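# Set the spice jar upright on the desk, cap up

## Task

Get the spice jar standing on the desk with its cap on top, then open the gripper and pull the robot away. It counts only if the jar stays upright by itself afterward; a jar that is knocked over, left leaning, or still propped by the robot is a failure.

## Robot and tools

ROBOT. A TidyBot++: a wheeled base (0.54 m long, 0.50 m wide, 0.38 m tall) on four driven casters, carrying one seven-joint arm with a two-finger gripper. There is a single arm, so every joint command is one set of named values. The shoulder sits 0.12 m ahead of the base centre and 0.68 m above the floor. Segment lengths: upper arm 0.42 m, forearm 0.31 m, hand 0.31 m (wrist to the hand point). The arm begins folded, hand pointing down. Two cameras: base_camera (fixed on the base, 644x364 pinhole) and wrist_camera (on the hand, looking along it, 644x476 fisheye). A loose object may occasionally get a brief shove from outside.

FRAMES. Base frame: origin on the floor below the base centre, x forward, y left, z up, metres. hand_pose is reported in it and marks the point midway between the finger pads; the hand's own z runs out along the fingers and its y is the direction the fingers close. The odometry frame is the base frame as it was when the scene began; base_odometry heading is positive to the left, range -3.142 to 3.142, and it drifts and counts wheel slip as motion. base_tilt is in degrees, positive when leaning forward or right.

execute_actions. Argument "actions": a list holding one action or nothing (empty just reports state and images). An action may contain:
- "base": exactly one relative move, counted from where the base last reported itself: {"translate_m": d} forward positive, -2 to 2 m; {"strafe_m": d} sideways, left positive, -2 to 2 m; {"rotate_rad": d} turn in place, counter-clockwise seen from above positive, -6.3 to 6.3 rad. These are offsets, not places.
- "joints": absolute target angles in radians, keyed joint_1_rad ... joint_7_rad, plus gripper_pos (0 fully open, about 85 mm gap; 1 fully closed, squeezing roughly 96-120 N per finger; gap is about 85 x (1 - gripper_pos) mm). Ranges: joint_2_rad ±2.249, joint_4_rad ±2.579, joint_6_rad ±2.099; joints 1, 3, 5, 7 are unlimited but go the short way, so turn them in steps under half a turn. joint_1_rad positive turns the arm clockwise from above (opposite to rotate_rad). With joint_1_rad 0, joint_3_rad 3.14, joint_5_rad 0 the arm moves in the base's x-z plane; angles from vertical (forward positive) are upper arm = joint_2_rad, forearm = joint_2_rad - joint_4_rad, hand = that minus joint_6_rad; the hand point's forward and upward offsets from the shoulder are the sums of length x sin and length x cos of those angles. joint_7_rad 1.57 with the hand down puts the fingers opening toward the robot's left and right. A hand pointing down reaches at most about 0.94 m high, and only close in.
- "speeds": optional caps for this action only: translate_m and strafe_m 0.05-0.5 m/s, rotate_rad 0.1-1.57 rad/s (defaults are the maxima). A base move needing more than 8.667 s is rejected; no action runs past 15 s.
Argument "cameras": list of base_camera, wrist_camera or all; omitted/null means all, [] means none. Unknown keys, names or out-of-range values reject the call and nothing moves.

wait: {"seconds": 0 to 10}; commands nothing, returns state and images.
zoom_image: {"camera", "region": [x0, y0, x1, y1]} in pixels of that camera's latest full image, origin top-left, at most 504x504.
read_manual: returns only licence texts; moves nothing.
finished_scene: {"scene": n}; ends the scene for good and reports success, so the jar must already be standing free with the robot clear.

READING RESULTS. base_status and joint_status say how each motion of the last accepted action ended: done; off_target (stopped short, may still be pushing); contact_stop or time_out (target dropped, holding where it stopped); not_followed with "joint command not followed" and a "cause:" line (a self-collision check withheld the arm targets; the gripper still moves, and the withheld targets may be retried later). Base "done" only means the wheels turned enough; a blocked base can report done while far short. on_its_own lists motion you did not command. motor_effort gives each motor's percent of maximum, with the action's peak in brackets; readings have bias and noise. Motor temperatures list per joint; MOTOR HOT appears from 60 °C, and at 75 °C an OVER-TEMPERATURE FAULT lets the arm sink (joints then say limit_stop_at_motor_heat; resend targets). For the gripper, done at 1 means it closed on nothing; off_target means it stopped on an object. "ARM HIT" means a hard hit on the base or the arm itself. A torque fault (joints 1-4 limit 104.5 N m, 5-7 limit 51.3 N m) freezes arm and gripper for 10 s and skips the rest of the call. If a call reports a stop, the later motion calls in that reply are dropped. The pictures line names the returned images in order.

PRACTICAL NOTES. Joints that an action leaves out may still be driving toward old targets. Friction leaves joints slightly off; correct by sending last command + (wanted - read), and trust the cameras over hand_pose, which can be 1-2 cm wrong. Closed fingertips reach about 20 mm beyond the hand point, so stay clear of surfaces. A held load makes the arm sag; never command a joint to its current reading while holding. Avoid driving the base while the arm is caught on something high (tipping risk), pulling sideways on a raised hand, shoving the base into objects, slamming, dropping or knocking the jar, and holding it in place at the end. Fewer and quicker robot motions are better.

Each tool is called after "Request:" as name(argument=value, ...), one argument or row to a line, values as JSON.

## Session

Request:
execute_actions(
  actions=[],
)

Scene clock: 0.00 s.
Motor temperatures (°C, as the motors report them): [37 35 34 35 37 49 47]
base_odometry: x=+0.000 y=+0.000 heading=+0.000 (m, m, rad; odometry frame)
base_tilt: forward=-0.5 right=-0.2 (deg)
base_status: not commanded
joint_positions: joint_1_rad=+0.007 joint_2_rad=-0.340 joint_3_rad=+3.169 joint_4_rad=-2.499 joint_5_rad=-0.020 joint_6_rad=-0.893 joint_7_rad=+1.603 gripper_pos=+0.000
joint_status: not commanded
motor_effort: joint_1_rad=-1 joint_2_rad=-2 joint_3_rad=+0 joint_4_rad=+15 joint_5_rad=+0 joint_6_rad=+1 joint_7_rad=+0 (%)
hand_pose: x=+0.2686 y=+0.0021 z=+0.5943 quat_wxyz=(-0.011, +0.999, -0.006, +0.045) (m; base frame)
pictures: base_camera, wrist_camera
Images, in order (width x height): base_camera 644x364, wrist_camera 644x476.

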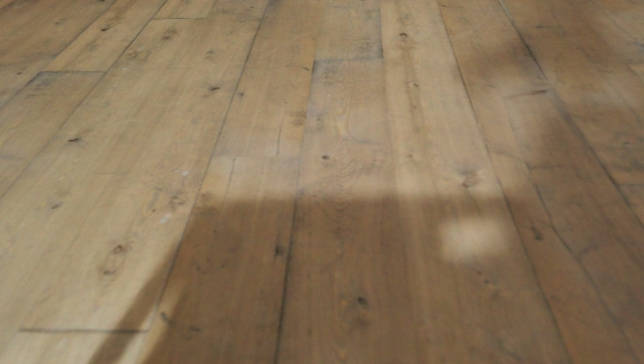

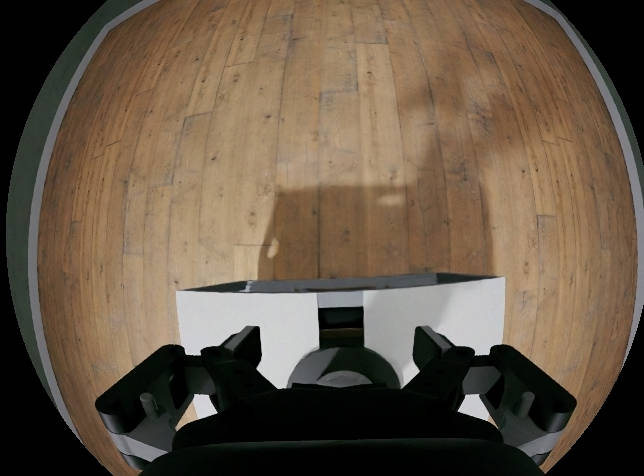

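Request:
execute_actions(
  actions=[
    {"base":{"rotate_rad":1.9},"joints":{"joint_2_rad":-0.8,"joint_4_rad":-2.4,"joint_6_rad":-0.35}},
  ],
)

Scene clock: 7.63 s.
Motor temperatures (°C, as the motors report them): [37 35 34 35 37 49 47]
base_odometry: x=+0.000 y=+0.000 heading=+1.899 (m, m, rad; odometry frame)
base_tilt: forward=-0.5 right=-0.2 (deg)
base_status: done
joint_positions: joint_1_rad=+0.007 joint_2_rad=-0.785 joint_3_rad=+3.169 joint_4_rad=-2.417 joint_5_rad=-0.020 joint_6_rad=-0.374 joint_7_rad=+1.603 gripper_pos=+0.000
joint_status: all done
motor_effort: joint_1_rad=+0(1) joint_2_rad=+6(6) joint_3_rad=+0(1) joint_4_rad=+22(22) joint_5_rad=+0(0) joint_6_rad=+8(8) joint_7_rad=+0(0) (%)
hand_pose: x=+0.4179 y=-0.0069 z=+0.8291 quat_wxyz=(-0.001, +0.843, -0.008, +0.538) (m; base frame)
pictures: base_camera, wrist_camera
camera_calibration (this result's frames):
wrist_camera: T_world_to_cam=[[0.0296523, -0.999556, 0.00283168, -0.0164919], [-0.405587, -0.014621, -0.91394, 0.986404], [0.913575, 0.0259519, -0.40584, 0.0834721], [0, 0, 0, 1]] pos_world=[0.324304, -0.00422855, 0.935437]
Images, in order (width x height): base_camera 644x364, wrist_camera 644x476.

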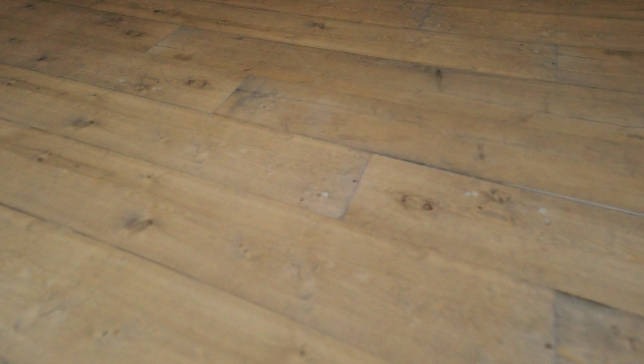

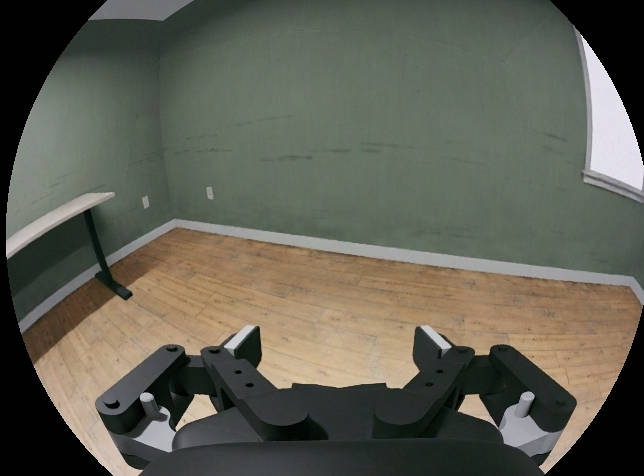

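The desk is behind. Turning to face it.

Request:
execute_actions(
  actions=[
    {"base":{"rotate_rad":1.25}},
  ],
)

Scene clock: 11.07 s.
Motor temperatures (°C, as the motors report them): [37 35 34 35 37 49 47]
base_odometry: x=+0.000 y=+0.000 heading=-3.134 (m, m, rad; odometry frame)
base_tilt: forward=-0.5 right=-0.2 (deg)
base_status: done
joint_positions: joint_1_rad=+0.007 joint_2_rad=-0.785 joint_3_rad=+3.169 joint_4_rad=-2.417 joint_5_rad=-0.020 joint_6_rad=-0.374 joint_7_rad=+1.603 gripper_pos=+0.000
joint_status: not commanded
motor_effort: joint_1_rad=-1(1) joint_2_rad=+6(6) joint_3_rad=+0(1) joint_4_rad=+22(22) joint_5_rad=+0(1) joint_6_rad=+8(8) joint_7_rad=+0(0) (%)
hand_pose: x=+0.4179 y=-0.0069 z=+0.8291 quat_wxyz=(-0.001, +0.843, -0.008, +0.538) (m; base frame)
pictures: base_camera, wrist_camera
camera_calibration (this result's frames):
wrist_camera: T_world_to_cam=[[0.0296528, -0.999556, 0.00283183, -0.016492], [-0.405587, -0.0146214, -0.91394, 0.986404], [0.913576, 0.0259523, -0.40584, 0.083472], [0, 0, 0, 1]] pos_world=[0.324303, -0.00422839, 0.935437]
Images, in order (width x height): base_camera 644x364, wrist_camera 644x476.

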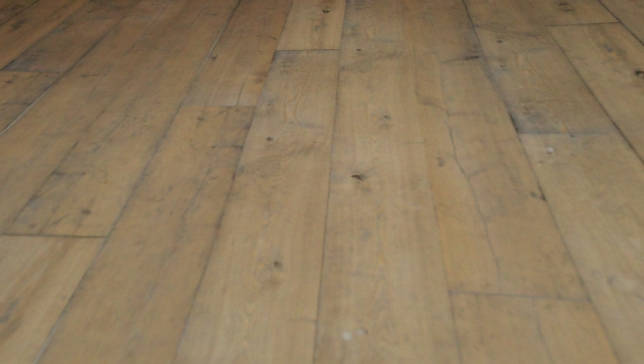

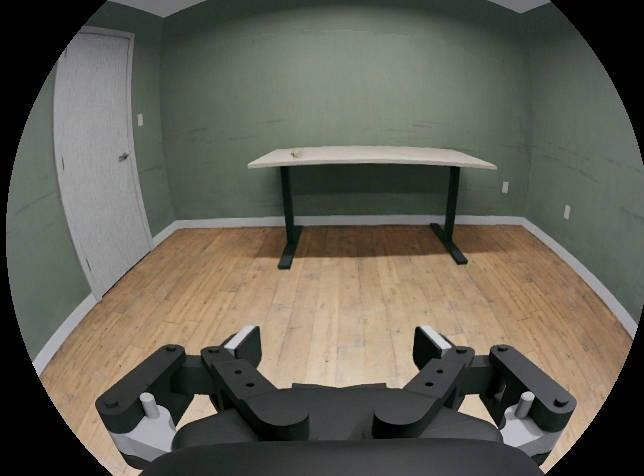

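Request:
zoom_image(
  camera="wrist_camera",
  region=[240, 120, 380, 200],
)

Region (240, 120, 380, 200) of wrist_camera's 644x476 image, scaled by 3.600; it fills the top 288 rows of this view, and the rest is white.

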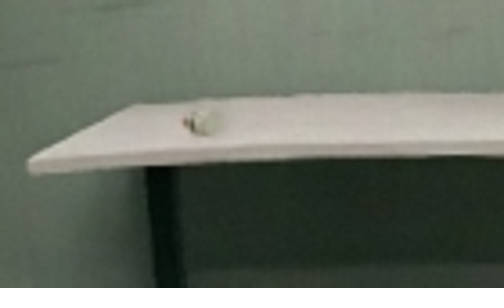

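Request:
execute_actions(
  actions=[
    {"base":{"translate_m":1.1},"joints":{"joint_1_rad":-0.25,"joint_2_rad":-0.3,"joint_4_rad":-1.6,"joint_6_rad":-1.0}},
  ],
)

Scene clock: 42.13 s.
Motor temperatures (°C, as the motors report them): [37 35 34 35 37 49 47]
base_odometry: x=-1.100 y=-0.010 heading=-3.133 (m, m, rad; odometry frame)
base_tilt: forward=-0.5 right=-0.2 (deg)
base_status: done
joint_positions: joint_1_rad=-0.231 joint_2_rad=-0.308 joint_3_rad=+3.169 joint_4_rad=-1.616 joint_5_rad=-0.020 joint_6_rad=-0.971 joint_7_rad=+1.603 gripper_pos=+0.000
joint_status: all done
motor_effort: joint_1_rad=+0(0) joint_2_rad=-9(10) joint_3_rad=+0(1) joint_4_rad=+21(24) joint_5_rad=-1(0) joint_6_rad=+6(8) joint_7_rad=+0(0) (%)
hand_pose: x=+0.5222 y=+0.0880 z=+0.9618 quat_wxyz=(-0.050, +0.903, +0.104, +0.415) (m; base frame)
pictures: base_camera, wrist_camera
camera_calibration (this result's frames):
wrist_camera: T_world_to_cam=[[0.272262, -0.96222, -0.00243216, -0.0500088], [-0.613622, -0.171677, -0.770711, 1.13609], [0.741176, 0.211327, -0.637181, 0.335813], [0, 0, 0, 1]] pos_world=[0.461849, 0.0759548, 1.08945]
Images, in order (width x height): base_camera 644x364, wrist_camera 644x476.

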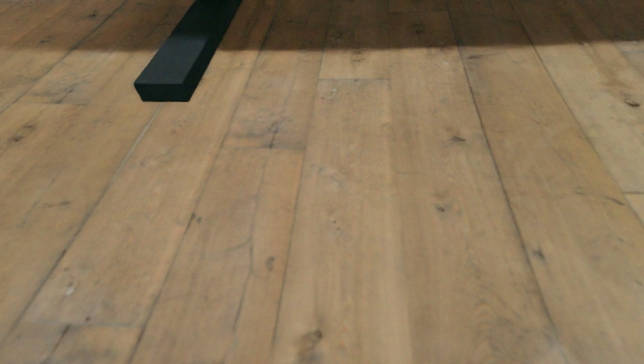

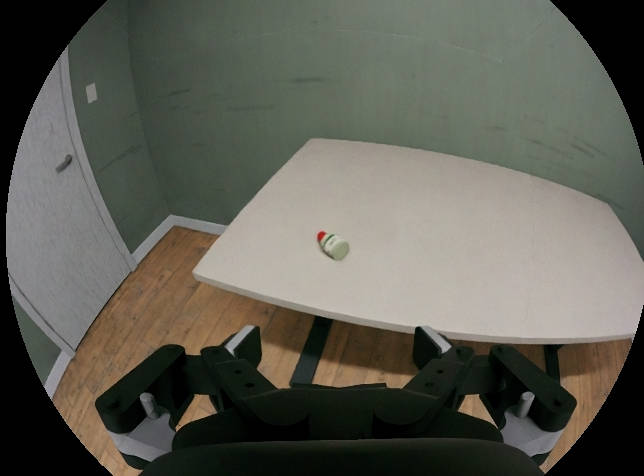

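Request:
zoom_image(
  camera="wrist_camera",
  region=[290, 210, 380, 280],
)

Request:
zoom_image(
  camera="wrist_camera",
  region=[180, 120, 480, 400],
)

Region (290, 210, 380, 280) of wrist_camera's 644x476 image, scaled by 5.600.

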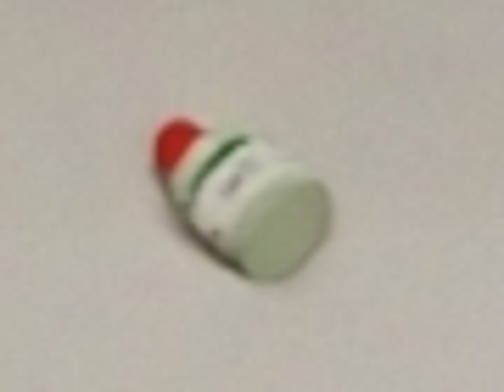

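Region (180, 120, 480, 400) of wrist_camera's 644x476 image, scaled by 1.680; it fills the top 470 rows of this view, and the rest is white.

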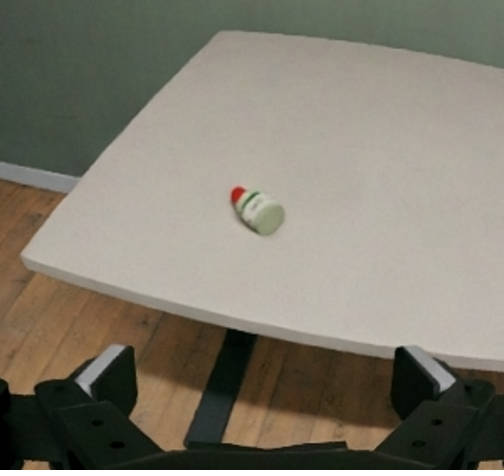

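Request:
execute_actions(
  actions=[
    {"base":{"translate_m":0.40},"joints":{"joint_1_rad":-0.615,"joint_2_rad":0.333,"joint_3_rad":3.125,"joint_4_rad":-1.007,"joint_5_rad":0.135,"joint_6_rad":-2.065,"joint_7_rad":2.015}},
  ],
)

Scene clock: 129.67 s.
Motor temperatures (°C, as the motors report them): [37 35 34 36 37 49 47]
base_odometry: x=-1.500 y=-0.014 heading=-3.133 (m, m, rad; odometry frame)
base_tilt: forward=-0.5 right=-0.2 (deg)
base_status: done
joint_positions: joint_1_rad=-0.597 joint_2_rad=+0.334 joint_3_rad=+3.139 joint_4_rad=-1.026 joint_5_rad=+0.105 joint_6_rad=-2.036 joint_7_rad=+1.975 gripper_pos=+0.000
joint_status: all done
motor_effort: joint_1_rad=+0(1) joint_2_rad=-28(31) joint_3_rad=+0(1) joint_4_rad=+15(22) joint_5_rad=+0(1) joint_6_rad=-3(7) joint_7_rad=+0(0) (%)
hand_pose: x=+0.4374 y=+0.1839 z=+0.8455 quat_wxyz=(+0.061, +0.877, +0.462, -0.121) (m; base frame)
pictures: base_camera, wrist_camera
camera_calibration (this result's frames):
wrist_camera: T_world_to_cam=[[0.834369, -0.549325, -0.0454969, -0.220248], [-0.522748, -0.81477, 0.250766, 0.225754], [-0.174822, -0.185448, -0.966978, 1.0567], [0, 0, 0, 1]] pos_world=[0.486515, 0.258913, 0.955173]
Images, in order (width x height): base_camera 644x364, wrist_camera 644x476.

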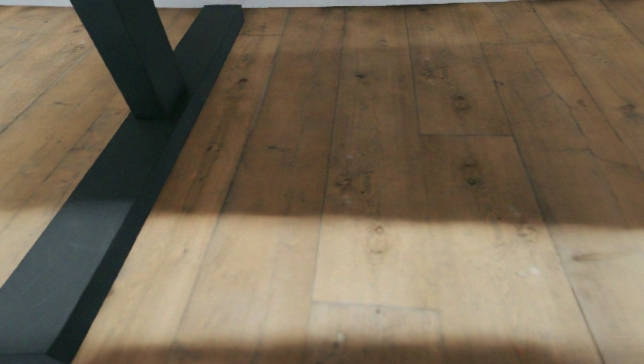

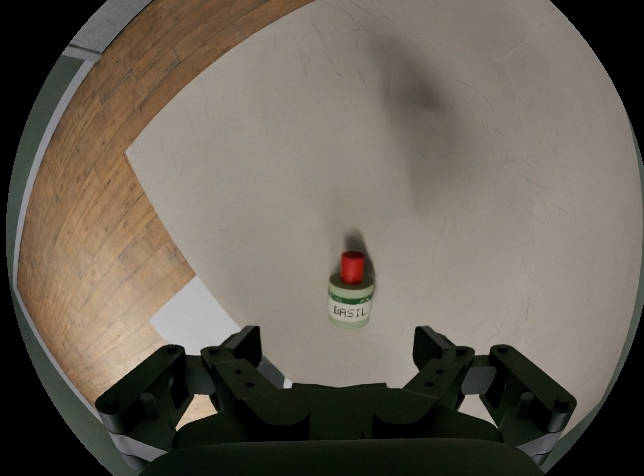

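Request:
zoom_image(
  camera="wrist_camera",
  region=[290, 230, 410, 350],
)

Region (290, 230, 410, 350) of wrist_camera's 644x476 image, scaled by 4.200.

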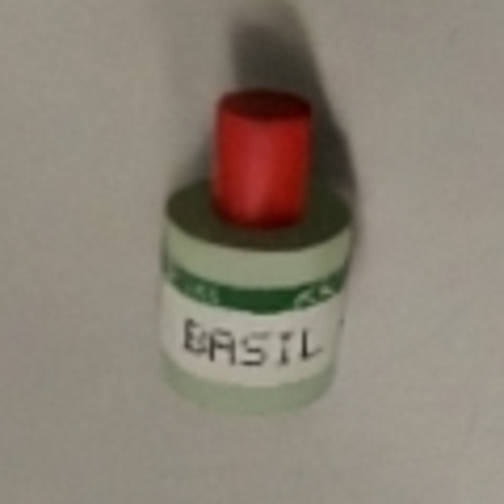

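Request:
execute_actions(
  actions=[
    {"joints":{"joint_1_rad":-0.568,"joint_2_rad":0.347,"joint_4_rad":-1.278,"joint_5_rad":0.162,"joint_6_rad":-1.824}},
  ],
  cameras=["wrist_camera"],
)

Scene clock: 169.33 s.
Motor temperatures (°C, as the motors report them): [37 36 34 36 37 49 47]
base_odometry: x=-1.500 y=-0.014 heading=-3.133 (m, m, rad; odometry frame)
base_tilt: forward=-0.5 right=-0.2 (deg)
base_status: not commanded
joint_positions: joint_1_rad=-0.586 joint_2_rad=+0.336 joint_3_rad=+3.139 joint_4_rad=-1.262 joint_5_rad=+0.131 joint_6_rad=-1.852 joint_7_rad=+1.975 gripper_pos=+0.000
joint_status: all done
motor_effort: joint_1_rad=+0(0) joint_2_rad=-28(29) joint_3_rad=+0(0) joint_4_rad=+15(16) joint_5_rad=+0(0) joint_6_rad=-3(4) joint_7_rad=+0(0) (%)
hand_pose: x=+0.4379 y=+0.1678 z=+0.7762 quat_wxyz=(+0.078, +0.871, +0.463, -0.147) (m; base frame)
pictures: wrist_camera
camera_calibration (this result's frames):
wrist_camera: T_world_to_cam=[[0.837703, -0.544533, -0.0416899, -0.237971], [-0.507013, -0.803807, 0.311178, 0.174646], [-0.202957, -0.239538, -0.949437, 0.994554], [0, 0, 0, 1]] pos_world=[0.489749, 0.249032, 0.879999]
Images, in order (width x height): wrist_camera 644x476.

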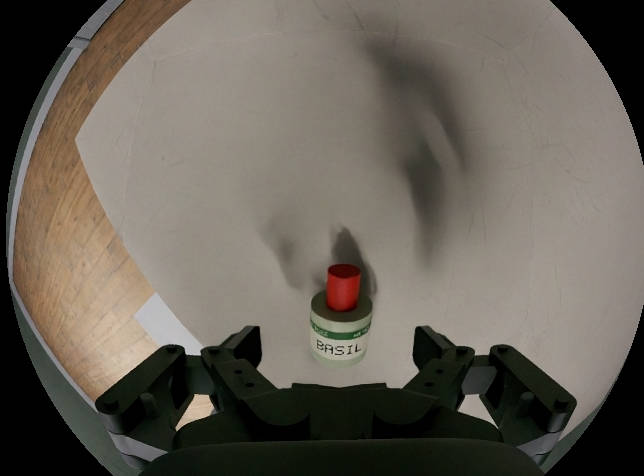

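Request:
zoom_image(
  camera="wrist_camera",
  region=[270, 240, 410, 380],
)

Region (270, 240, 410, 380) of wrist_camera's 644x476 image, scaled by 3.600.

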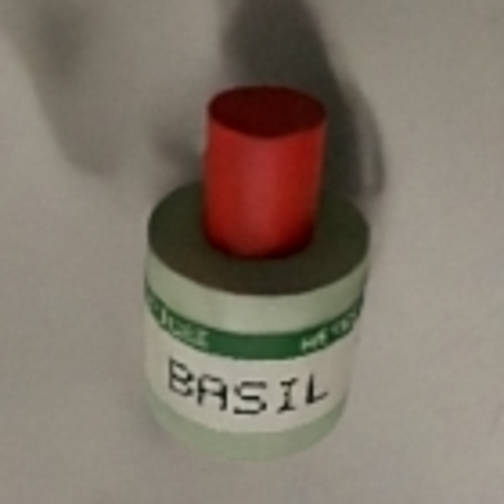

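Request:
execute_actions(
  actions=[
    {"joints":{"joint_4_rad":-1.360,"joint_6_rad":-1.742}},
  ],
  cameras=["wrist_camera"],
)

Request:
zoom_image(
  camera="wrist_camera",
  region=[240, 240, 440, 410],
)

Scene clock: 202.80 s.
Motor temperatures (°C, as the motors report them): [37 36 34 36 37 49 47]
base_odometry: x=-1.500 y=-0.014 heading=-3.133 (m, m, rad; odometry frame)
base_tilt: forward=-0.5 right=-0.2 (deg)
base_status: not commanded
joint_positions: joint_1_rad=-0.586 joint_2_rad=+0.337 joint_3_rad=+3.139 joint_4_rad=-1.346 joint_5_rad=+0.131 joint_6_rad=-1.769 joint_7_rad=+1.975 gripper_pos=+0.000
joint_status: all done
motor_effort: joint_1_rad=-1(1) joint_2_rad=-28(29) joint_3_rad=+0(0) joint_4_rad=+15(16) joint_5_rad=+1(1) joint_6_rad=-3(3) joint_7_rad=+0(0) (%)
hand_pose: x=+0.4368 y=+0.1661 z=+0.7498 quat_wxyz=(+0.079, +0.868, +0.468, -0.148) (m; base frame)
pictures: wrist_camera
camera_calibration (this result's frames):
wrist_camera: T_world_to_cam=[[0.843402, -0.535529, -0.0433809, -0.241731], [-0.497564, -0.808969, 0.313047, 0.176196], [-0.20274, -0.24244, -0.948746, 0.968748], [0, 0, 0, 1]] pos_world=[0.487949, 0.247947, 0.853452]
Images, in order (width x height): wrist_camera 644x476.

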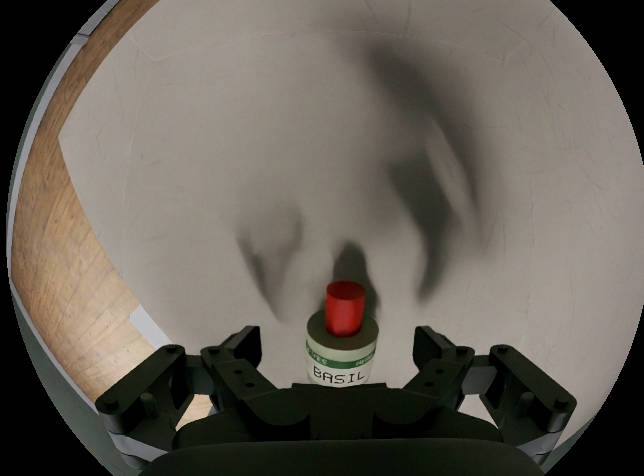

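Region (240, 240, 440, 410) of wrist_camera's 644x476 image, scaled by 2.520; it fills the top 428 rows of this view, and the rest is white.

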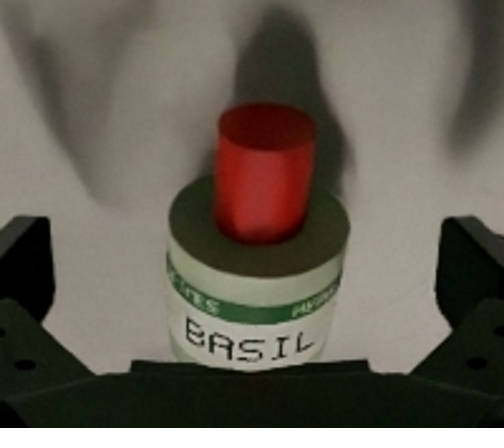

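Request:
execute_actions(
  actions=[
    {"joints":{"joint_4_rad":-1.372,"joint_6_rad":-1.730,"gripper_pos":1.0}},
  ],
  cameras=["wrist_camera"],
)

Scene clock: 212.73 s.
Motor temperatures (°C, as the motors report them): [37 36 34 36 37 49 47]
base_odometry: x=-1.500 y=-0.014 heading=-3.133 (m, m, rad; odometry frame)
base_tilt: forward=-0.5 right=-0.2 (deg)
base_status: not commanded
joint_positions: joint_1_rad=-0.586 joint_2_rad=+0.334 joint_3_rad=+3.137 joint_4_rad=-1.358 joint_5_rad=+0.132 joint_6_rad=-1.759 joint_7_rad=+1.975 gripper_pos=+0.610
joint_status: gripper_pos off_target (ended at +0.610, target +1.000); the others done
motor_effort: joint_1_rad=+0(1) joint_2_rad=-25(28) joint_3_rad=+0(1) joint_4_rad=+13(16) joint_5_rad=+0(1) joint_6_rad=-2(3) joint_7_rad=+0(0) (%)
hand_pose: x=+0.4361 y=+0.1655 z=+0.7474 quat_wxyz=(+0.079, +0.868, +0.469, -0.147) (m; base frame)
pictures: wrist_camera
camera_calibration (this result's frames):
wrist_camera: T_world_to_cam=[[0.844792, -0.533439, -0.0420665, -0.243569], [-0.496111, -0.810277, 0.311971, 0.176523], [-0.200503, -0.24268, -0.94916, 0.965597], [0, 0, 0, 1]] pos_world=[0.486945, 0.247435, 0.851191]
Images, in order (width x height): wrist_camera 644x476.

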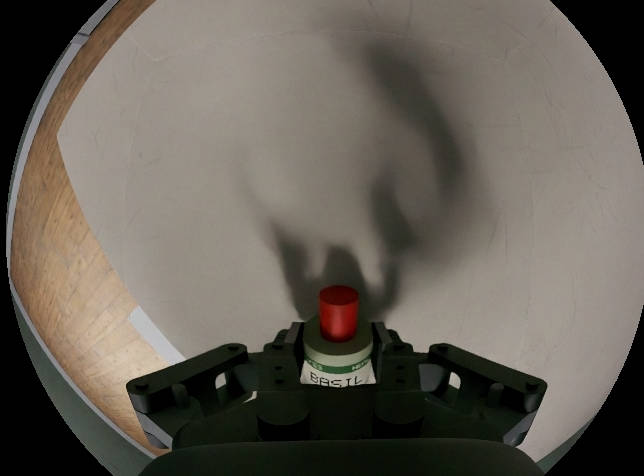

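Request:
execute_actions(
  actions=[
    {"joints":{"joint_2_rad":0.15,"joint_5_rad":-0.03,"joint_6_rad":0.378,"joint_7_rad":1.535,"gripper_pos":1.0}},
  ],
  cameras=["wrist_camera"],
)

Scene clock: 241.73 s.
Motor temperatures (°C, as the motors report them): [37 36 34 36 37 49 47]
base_odometry: x=-1.500 y=-0.014 heading=-3.133 (m, m, rad; odometry frame)
base_tilt: forward=-0.5 right=-0.2 (deg)
base_status: not commanded
joint_positions: joint_1_rad=-0.585 joint_2_rad=+0.155 joint_3_rad=+3.137 joint_4_rad=-1.363 joint_5_rad=+0.000 joint_6_rad=+0.368 joint_7_rad=+1.572 gripper_pos=+0.610
joint_status: gripper_pos off_target (ended at +0.610, target +1.000); the others done
motor_effort: joint_1_rad=-1(1) joint_2_rad=-28(33) joint_3_rad=+0(0) joint_4_rad=+23(23) joint_5_rad=+0(2) joint_6_rad=+8(9) joint_7_rad=+0(0) (%)
hand_pose: x=+0.6697 y=+0.3696 z=+1.2408 quat_wxyz=(-0.244, +0.521, +0.158, +0.803) (m; base frame)
pictures: wrist_camera
camera_calibration (this result's frames):
wrist_camera: T_world_to_cam=[[0.570825, -0.820053, 0.0408888, -0.124717], [0.368608, 0.211446, -0.905218, 0.85741], [0.733681, 0.531792, 0.422977, -1.08417], [0, 0, 0, 1]] pos_world=[0.550581, 0.292985, 1.23982]
Images, in order (width x height): wrist_camera 644x476.

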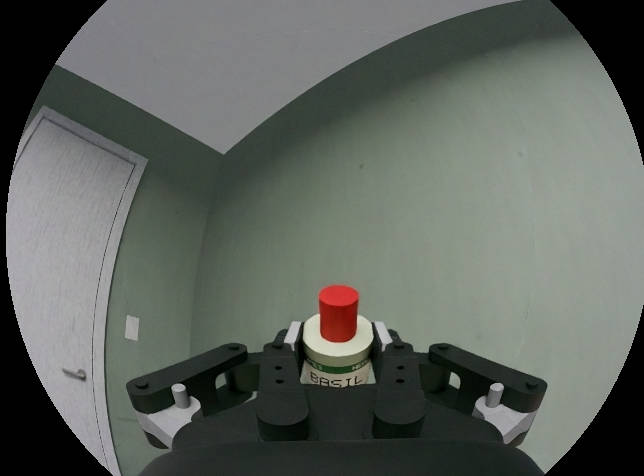

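Request:
execute_actions(
  actions=[
    {"joints":{"joint_1_rad":-0.232,"joint_2_rad":0.447,"joint_4_rad":-1.80,"gripper_pos":1.0}},
  ],
  cameras=["wrist_camera"],
)

Scene clock: 247.67 s.
Motor temperatures (°C, as the motors report them): [37 36 34 36 37 49 47]
base_odometry: x=-1.500 y=-0.014 heading=-3.133 (m, m, rad; odometry frame)
base_tilt: forward=-0.5 right=-0.2 (deg)
base_status: not commanded
joint_positions: joint_1_rad=-0.242 joint_2_rad=+0.455 joint_3_rad=+3.133 joint_4_rad=-1.798 joint_5_rad=+0.000 joint_6_rad=+0.368 joint_7_rad=+1.572 gripper_pos=+0.610
joint_status: gripper_pos off_target (ended at +0.610, target +1.000); the others done
motor_effort: joint_1_rad=+0(3) joint_2_rad=-36(41) joint_3_rad=+0(1) joint_4_rad=+19(23) joint_5_rad=+0(0) joint_6_rad=+8(10) joint_7_rad=-1(0) (%)
hand_pose: x=+0.8211 y=+0.1804 z=+0.7658 quat_wxyz=(-0.075, +0.803, +0.100, +0.583) (m; base frame)
pictures: wrist_camera
camera_calibration (this result's frames):
wrist_camera: T_world_to_cam=[[0.287422, -0.957691, 0.0146968, -0.0693511], [-0.275585, -0.0973844, -0.956331, 1.03548], [0.917301, 0.27082, -0.291916, -0.449981], [0, 0, 0, 1]] pos_world=[0.718065, 0.156287, 0.859929]
Images, in order (width x height): wrist_camera 644x476.

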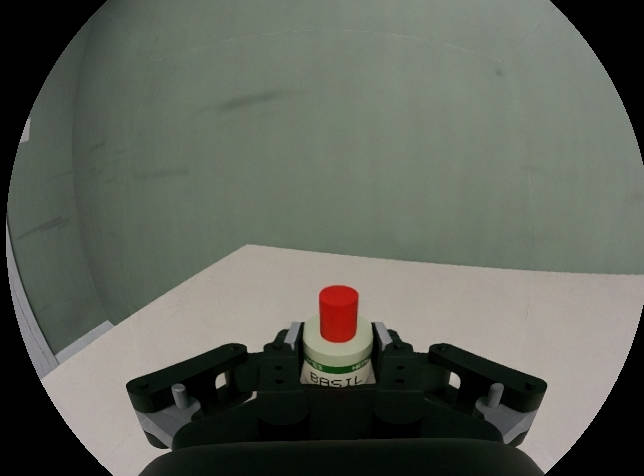

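Request:
execute_actions(
  actions=[
    {"joints":{"joint_2_rad":0.472,"gripper_pos":1.0}},
  ],
  cameras=["wrist_camera"],
)

Scene clock: 254.40 s.
Motor temperatures (°C, as the motors report them): [37 37 34 36 37 49 47]
base_odometry: x=-1.500 y=-0.014 heading=-3.133 (m, m, rad; odometry frame)
base_tilt: forward=-0.5 right=-0.2 (deg)
base_status: not commanded
joint_positions: joint_1_rad=-0.242 joint_2_rad=+0.462 joint_3_rad=+3.133 joint_4_rad=-1.798 joint_5_rad=+0.000 joint_6_rad=+0.368 joint_7_rad=+1.572 gripper_pos=+0.610
joint_status: gripper_pos off_target (ended at +0.610, target +1.000); the others done
motor_effort: joint_1_rad=-1(0) joint_2_rad=-36(37) joint_3_rad=+0(1) joint_4_rad=+19(19) joint_5_rad=+1(1) joint_6_rad=+8(9) joint_7_rad=+0(1) (%)
hand_pose: x=+0.8217 y=+0.1805 z=+0.7606 quat_wxyz=(-0.074, +0.805, +0.100, +0.580) (m; base frame)
pictures: wrist_camera
camera_calibration (this result's frames):
wrist_camera: T_world_to_cam=[[0.287523, -0.957666, 0.0143424, -0.0691214], [-0.282223, -0.0990235, -0.954224, 1.03484], [0.915249, 0.270313, -0.298747, -0.445079], [0, 0, 0, 1]] pos_world=[0.719288, 0.156589, 0.855493]
Images, in order (width x height): wrist_camera 644x476.

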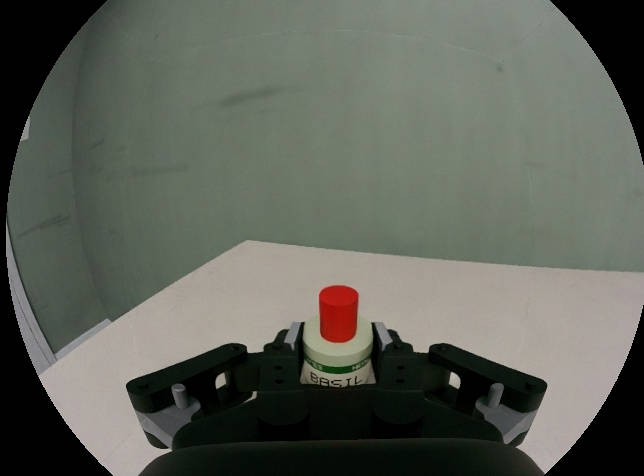

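Request:
execute_actions(
  actions=[
    {"joints":{"joint_2_rad":0.494,"gripper_pos":1.0}},
  ],
  cameras=["wrist_camera"],
)

Scene clock: 258.30 s.
Motor temperatures (°C, as the motors report them): [37 37 34 36 37 49 47]
base_odometry: x=-1.500 y=-0.014 heading=-3.133 (m, m, rad; odometry frame)
base_tilt: forward=-0.5 right=-0.2 (deg)
base_status: not commanded
joint_positions: joint_1_rad=-0.242 joint_2_rad=+0.469 joint_3_rad=+3.133 joint_4_rad=-1.797 joint_5_rad=+0.000 joint_6_rad=+0.370 joint_7_rad=+1.572 gripper_pos=+0.610
joint_status: gripper_pos off_target (ended at +0.610, target +1.000); the others done
motor_effort: joint_1_rad=+0(0) joint_2_rad=-34(36) joint_3_rad=+0(0) joint_4_rad=+17(19) joint_5_rad=+0(0) joint_6_rad=+7(8) joint_7_rad=+1(1) (%)
hand_pose: x=+0.8226 y=+0.1807 z=+0.7566 quat_wxyz=(-0.074, +0.806, +0.100, +0.579) (m; base frame)
pictures: wrist_camera
camera_calibration (this result's frames):
wrist_camera: T_world_to_cam=[[0.287571, -0.957655, 0.0141127, -0.0689789], [-0.286135, -0.099966, -0.95296, 1.03375], [0.914018, 0.270006, -0.302766, -0.443045], [0, 0, 0, 1]] pos_world=[0.72058, 0.156907, 0.851959]
Images, in order (width x height): wrist_camera 644x476.

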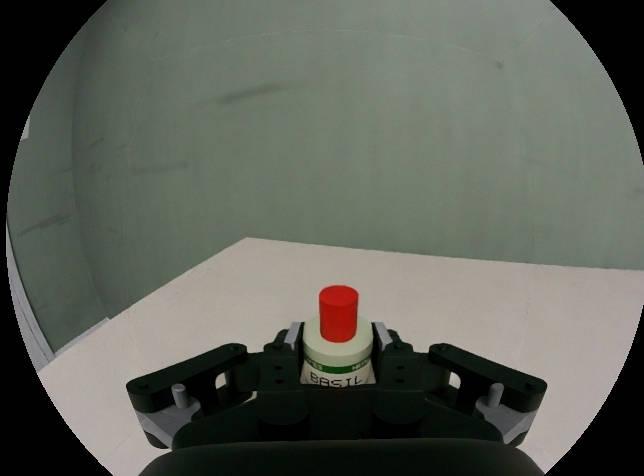

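Request:
execute_actions(
  actions=[
    {"joints":{"joint_2_rad":0.468,"gripper_pos":0.0}},
  ],
  cameras=["wrist_camera"],
)

Scene clock: 265.00 s.
Motor temperatures (°C, as the motors report them): [37 37 34 36 37 49 47]
base_odometry: x=-1.500 y=-0.014 heading=-3.133 (m, m, rad; odometry frame)
base_tilt: forward=-0.5 right=-0.2 (deg)
base_status: not commanded
joint_positions: joint_1_rad=-0.242 joint_2_rad=+0.468 joint_3_rad=+3.133 joint_4_rad=-1.797 joint_5_rad=+0.000 joint_6_rad=+0.370 joint_7_rad=+1.572 gripper_pos=+0.000
joint_status: all done
motor_effort: joint_1_rad=-1(0) joint_2_rad=-36(36) joint_3_rad=-1(0) joint_4_rad=+19(19) joint_5_rad=+0(0) joint_6_rad=+8(8) joint_7_rad=+0(0) (%)
hand_pose: x=+0.8226 y=+0.1807 z=+0.7571 quat_wxyz=(-0.074, +0.806, +0.100, +0.579) (m; base frame)
pictures: wrist_camera
camera_calibration (this result's frames):
wrist_camera: T_world_to_cam=[[0.287562, -0.957658, 0.014145, -0.069], [-0.285536, -0.0998182, -0.953156, 1.03381], [0.914209, 0.270052, -0.302149, -0.443488], [0, 0, 0, 1]] pos_world=[0.720473, 0.15688, 0.852361]
Images, in order (width x height): wrist_camera 644x476.

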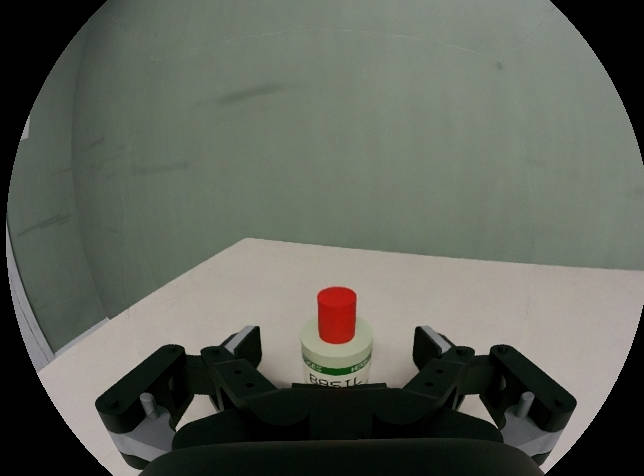

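Request:
execute_actions(
  actions=[
    {"base":{"translate_m":-0.45},"joints":{"joint_2_rad":0.0}},
  ],
  cameras=["wrist_camera"],
)

Scene clock: 269.97 s.
Motor temperatures (°C, as the motors report them): [37 37 34 36 37 49 47]
base_odometry: x=-1.050 y=-0.009 heading=-3.132 (m, m, rad; odometry frame)
base_tilt: forward=-0.5 right=-0.2 (deg)
base_status: done
joint_positions: joint_1_rad=-0.241 joint_2_rad=-0.004 joint_3_rad=+3.132 joint_4_rad=-1.795 joint_5_rad=+0.000 joint_6_rad=+0.370 joint_7_rad=+1.572 gripper_pos=+0.000
joint_status: all done
motor_effort: joint_1_rad=-1(3) joint_2_rad=-22(40) joint_3_rad=+0(3) joint_4_rad=+22(23) joint_5_rad=+0(1) joint_6_rad=+8(9) joint_7_rad=+0(0) (%)
hand_pose: x=+0.7124 y=+0.1535 z=+1.0802 quat_wxyz=(-0.095, +0.647, +0.082, +0.752) (m; base frame)
pictures: wrist_camera
camera_calibration (this result's frames):
wrist_camera: T_world_to_cam=[[0.275875, -0.960556, 0.0349976, -0.0817606], [0.168785, 0.0125666, -0.985573, 1.00171], [0.946258, 0.277802, 0.165594, -0.767066], [0, 0, 0, 1]] pos_world=[0.579324, 0.121969, 1.11715]
Images, in order (width x height): wrist_camera 644x476.

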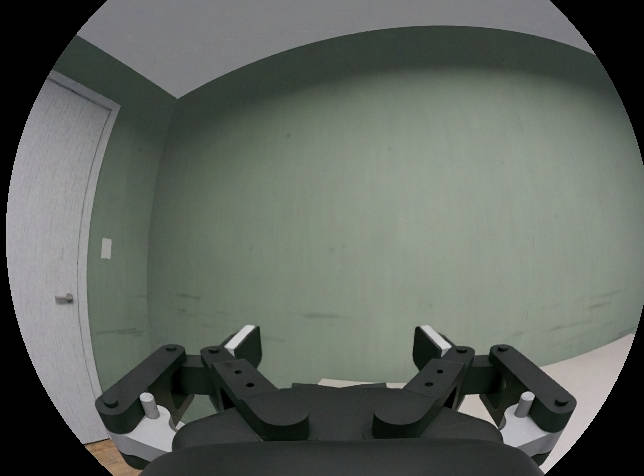

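Request:
execute_actions(
  actions=[
    {"joints":{"joint_6_rad":-0.15}},
  ],
  cameras=["wrist_camera"],
)

Scene clock: 272.63 s.
Motor temperatures (°C, as the motors report them): [37 37 34 36 37 49 47]
base_odometry: x=-1.050 y=-0.009 heading=-3.132 (m, m, rad; odometry frame)
base_tilt: forward=-0.5 right=-0.2 (deg)
base_status: not commanded
joint_positions: joint_1_rad=-0.241 joint_2_rad=-0.003 joint_3_rad=+3.132 joint_4_rad=-1.796 joint_5_rad=+0.000 joint_6_rad=-0.143 joint_7_rad=+1.572 gripper_pos=+0.000
joint_status: all done
motor_effort: joint_1_rad=+0(1) joint_2_rad=-21(24) joint_3_rad=+0(0) joint_4_rad=+22(25) joint_5_rad=+0(1) joint_6_rad=+8(9) joint_7_rad=+0(0) (%)
hand_pose: x=+0.6958 y=+0.1493 z=+0.9221 quat_wxyz=(-0.071, +0.817, +0.103, +0.562) (m; base frame)
pictures: wrist_camera
camera_calibration (this result's frames):
wrist_camera: T_world_to_cam=[[0.289154, -0.957145, 0.0162148, -0.0680961], [-0.322036, -0.113211, -0.939934, 1.16699], [0.901489, 0.266564, -0.340971, -0.224122], [0, 0, 0, 1]] pos_world=[0.597548, 0.126681, 1.02158]
Images, in order (width x height): wrist_camera 644x476.

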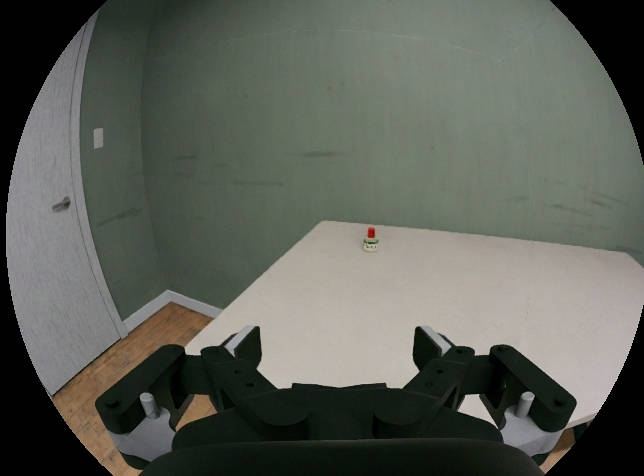

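The jar is standing upright with its cap up, and the robot is clear.

Request:
finished_scene(
  scene=1,
)

The scene is finished: the task was done.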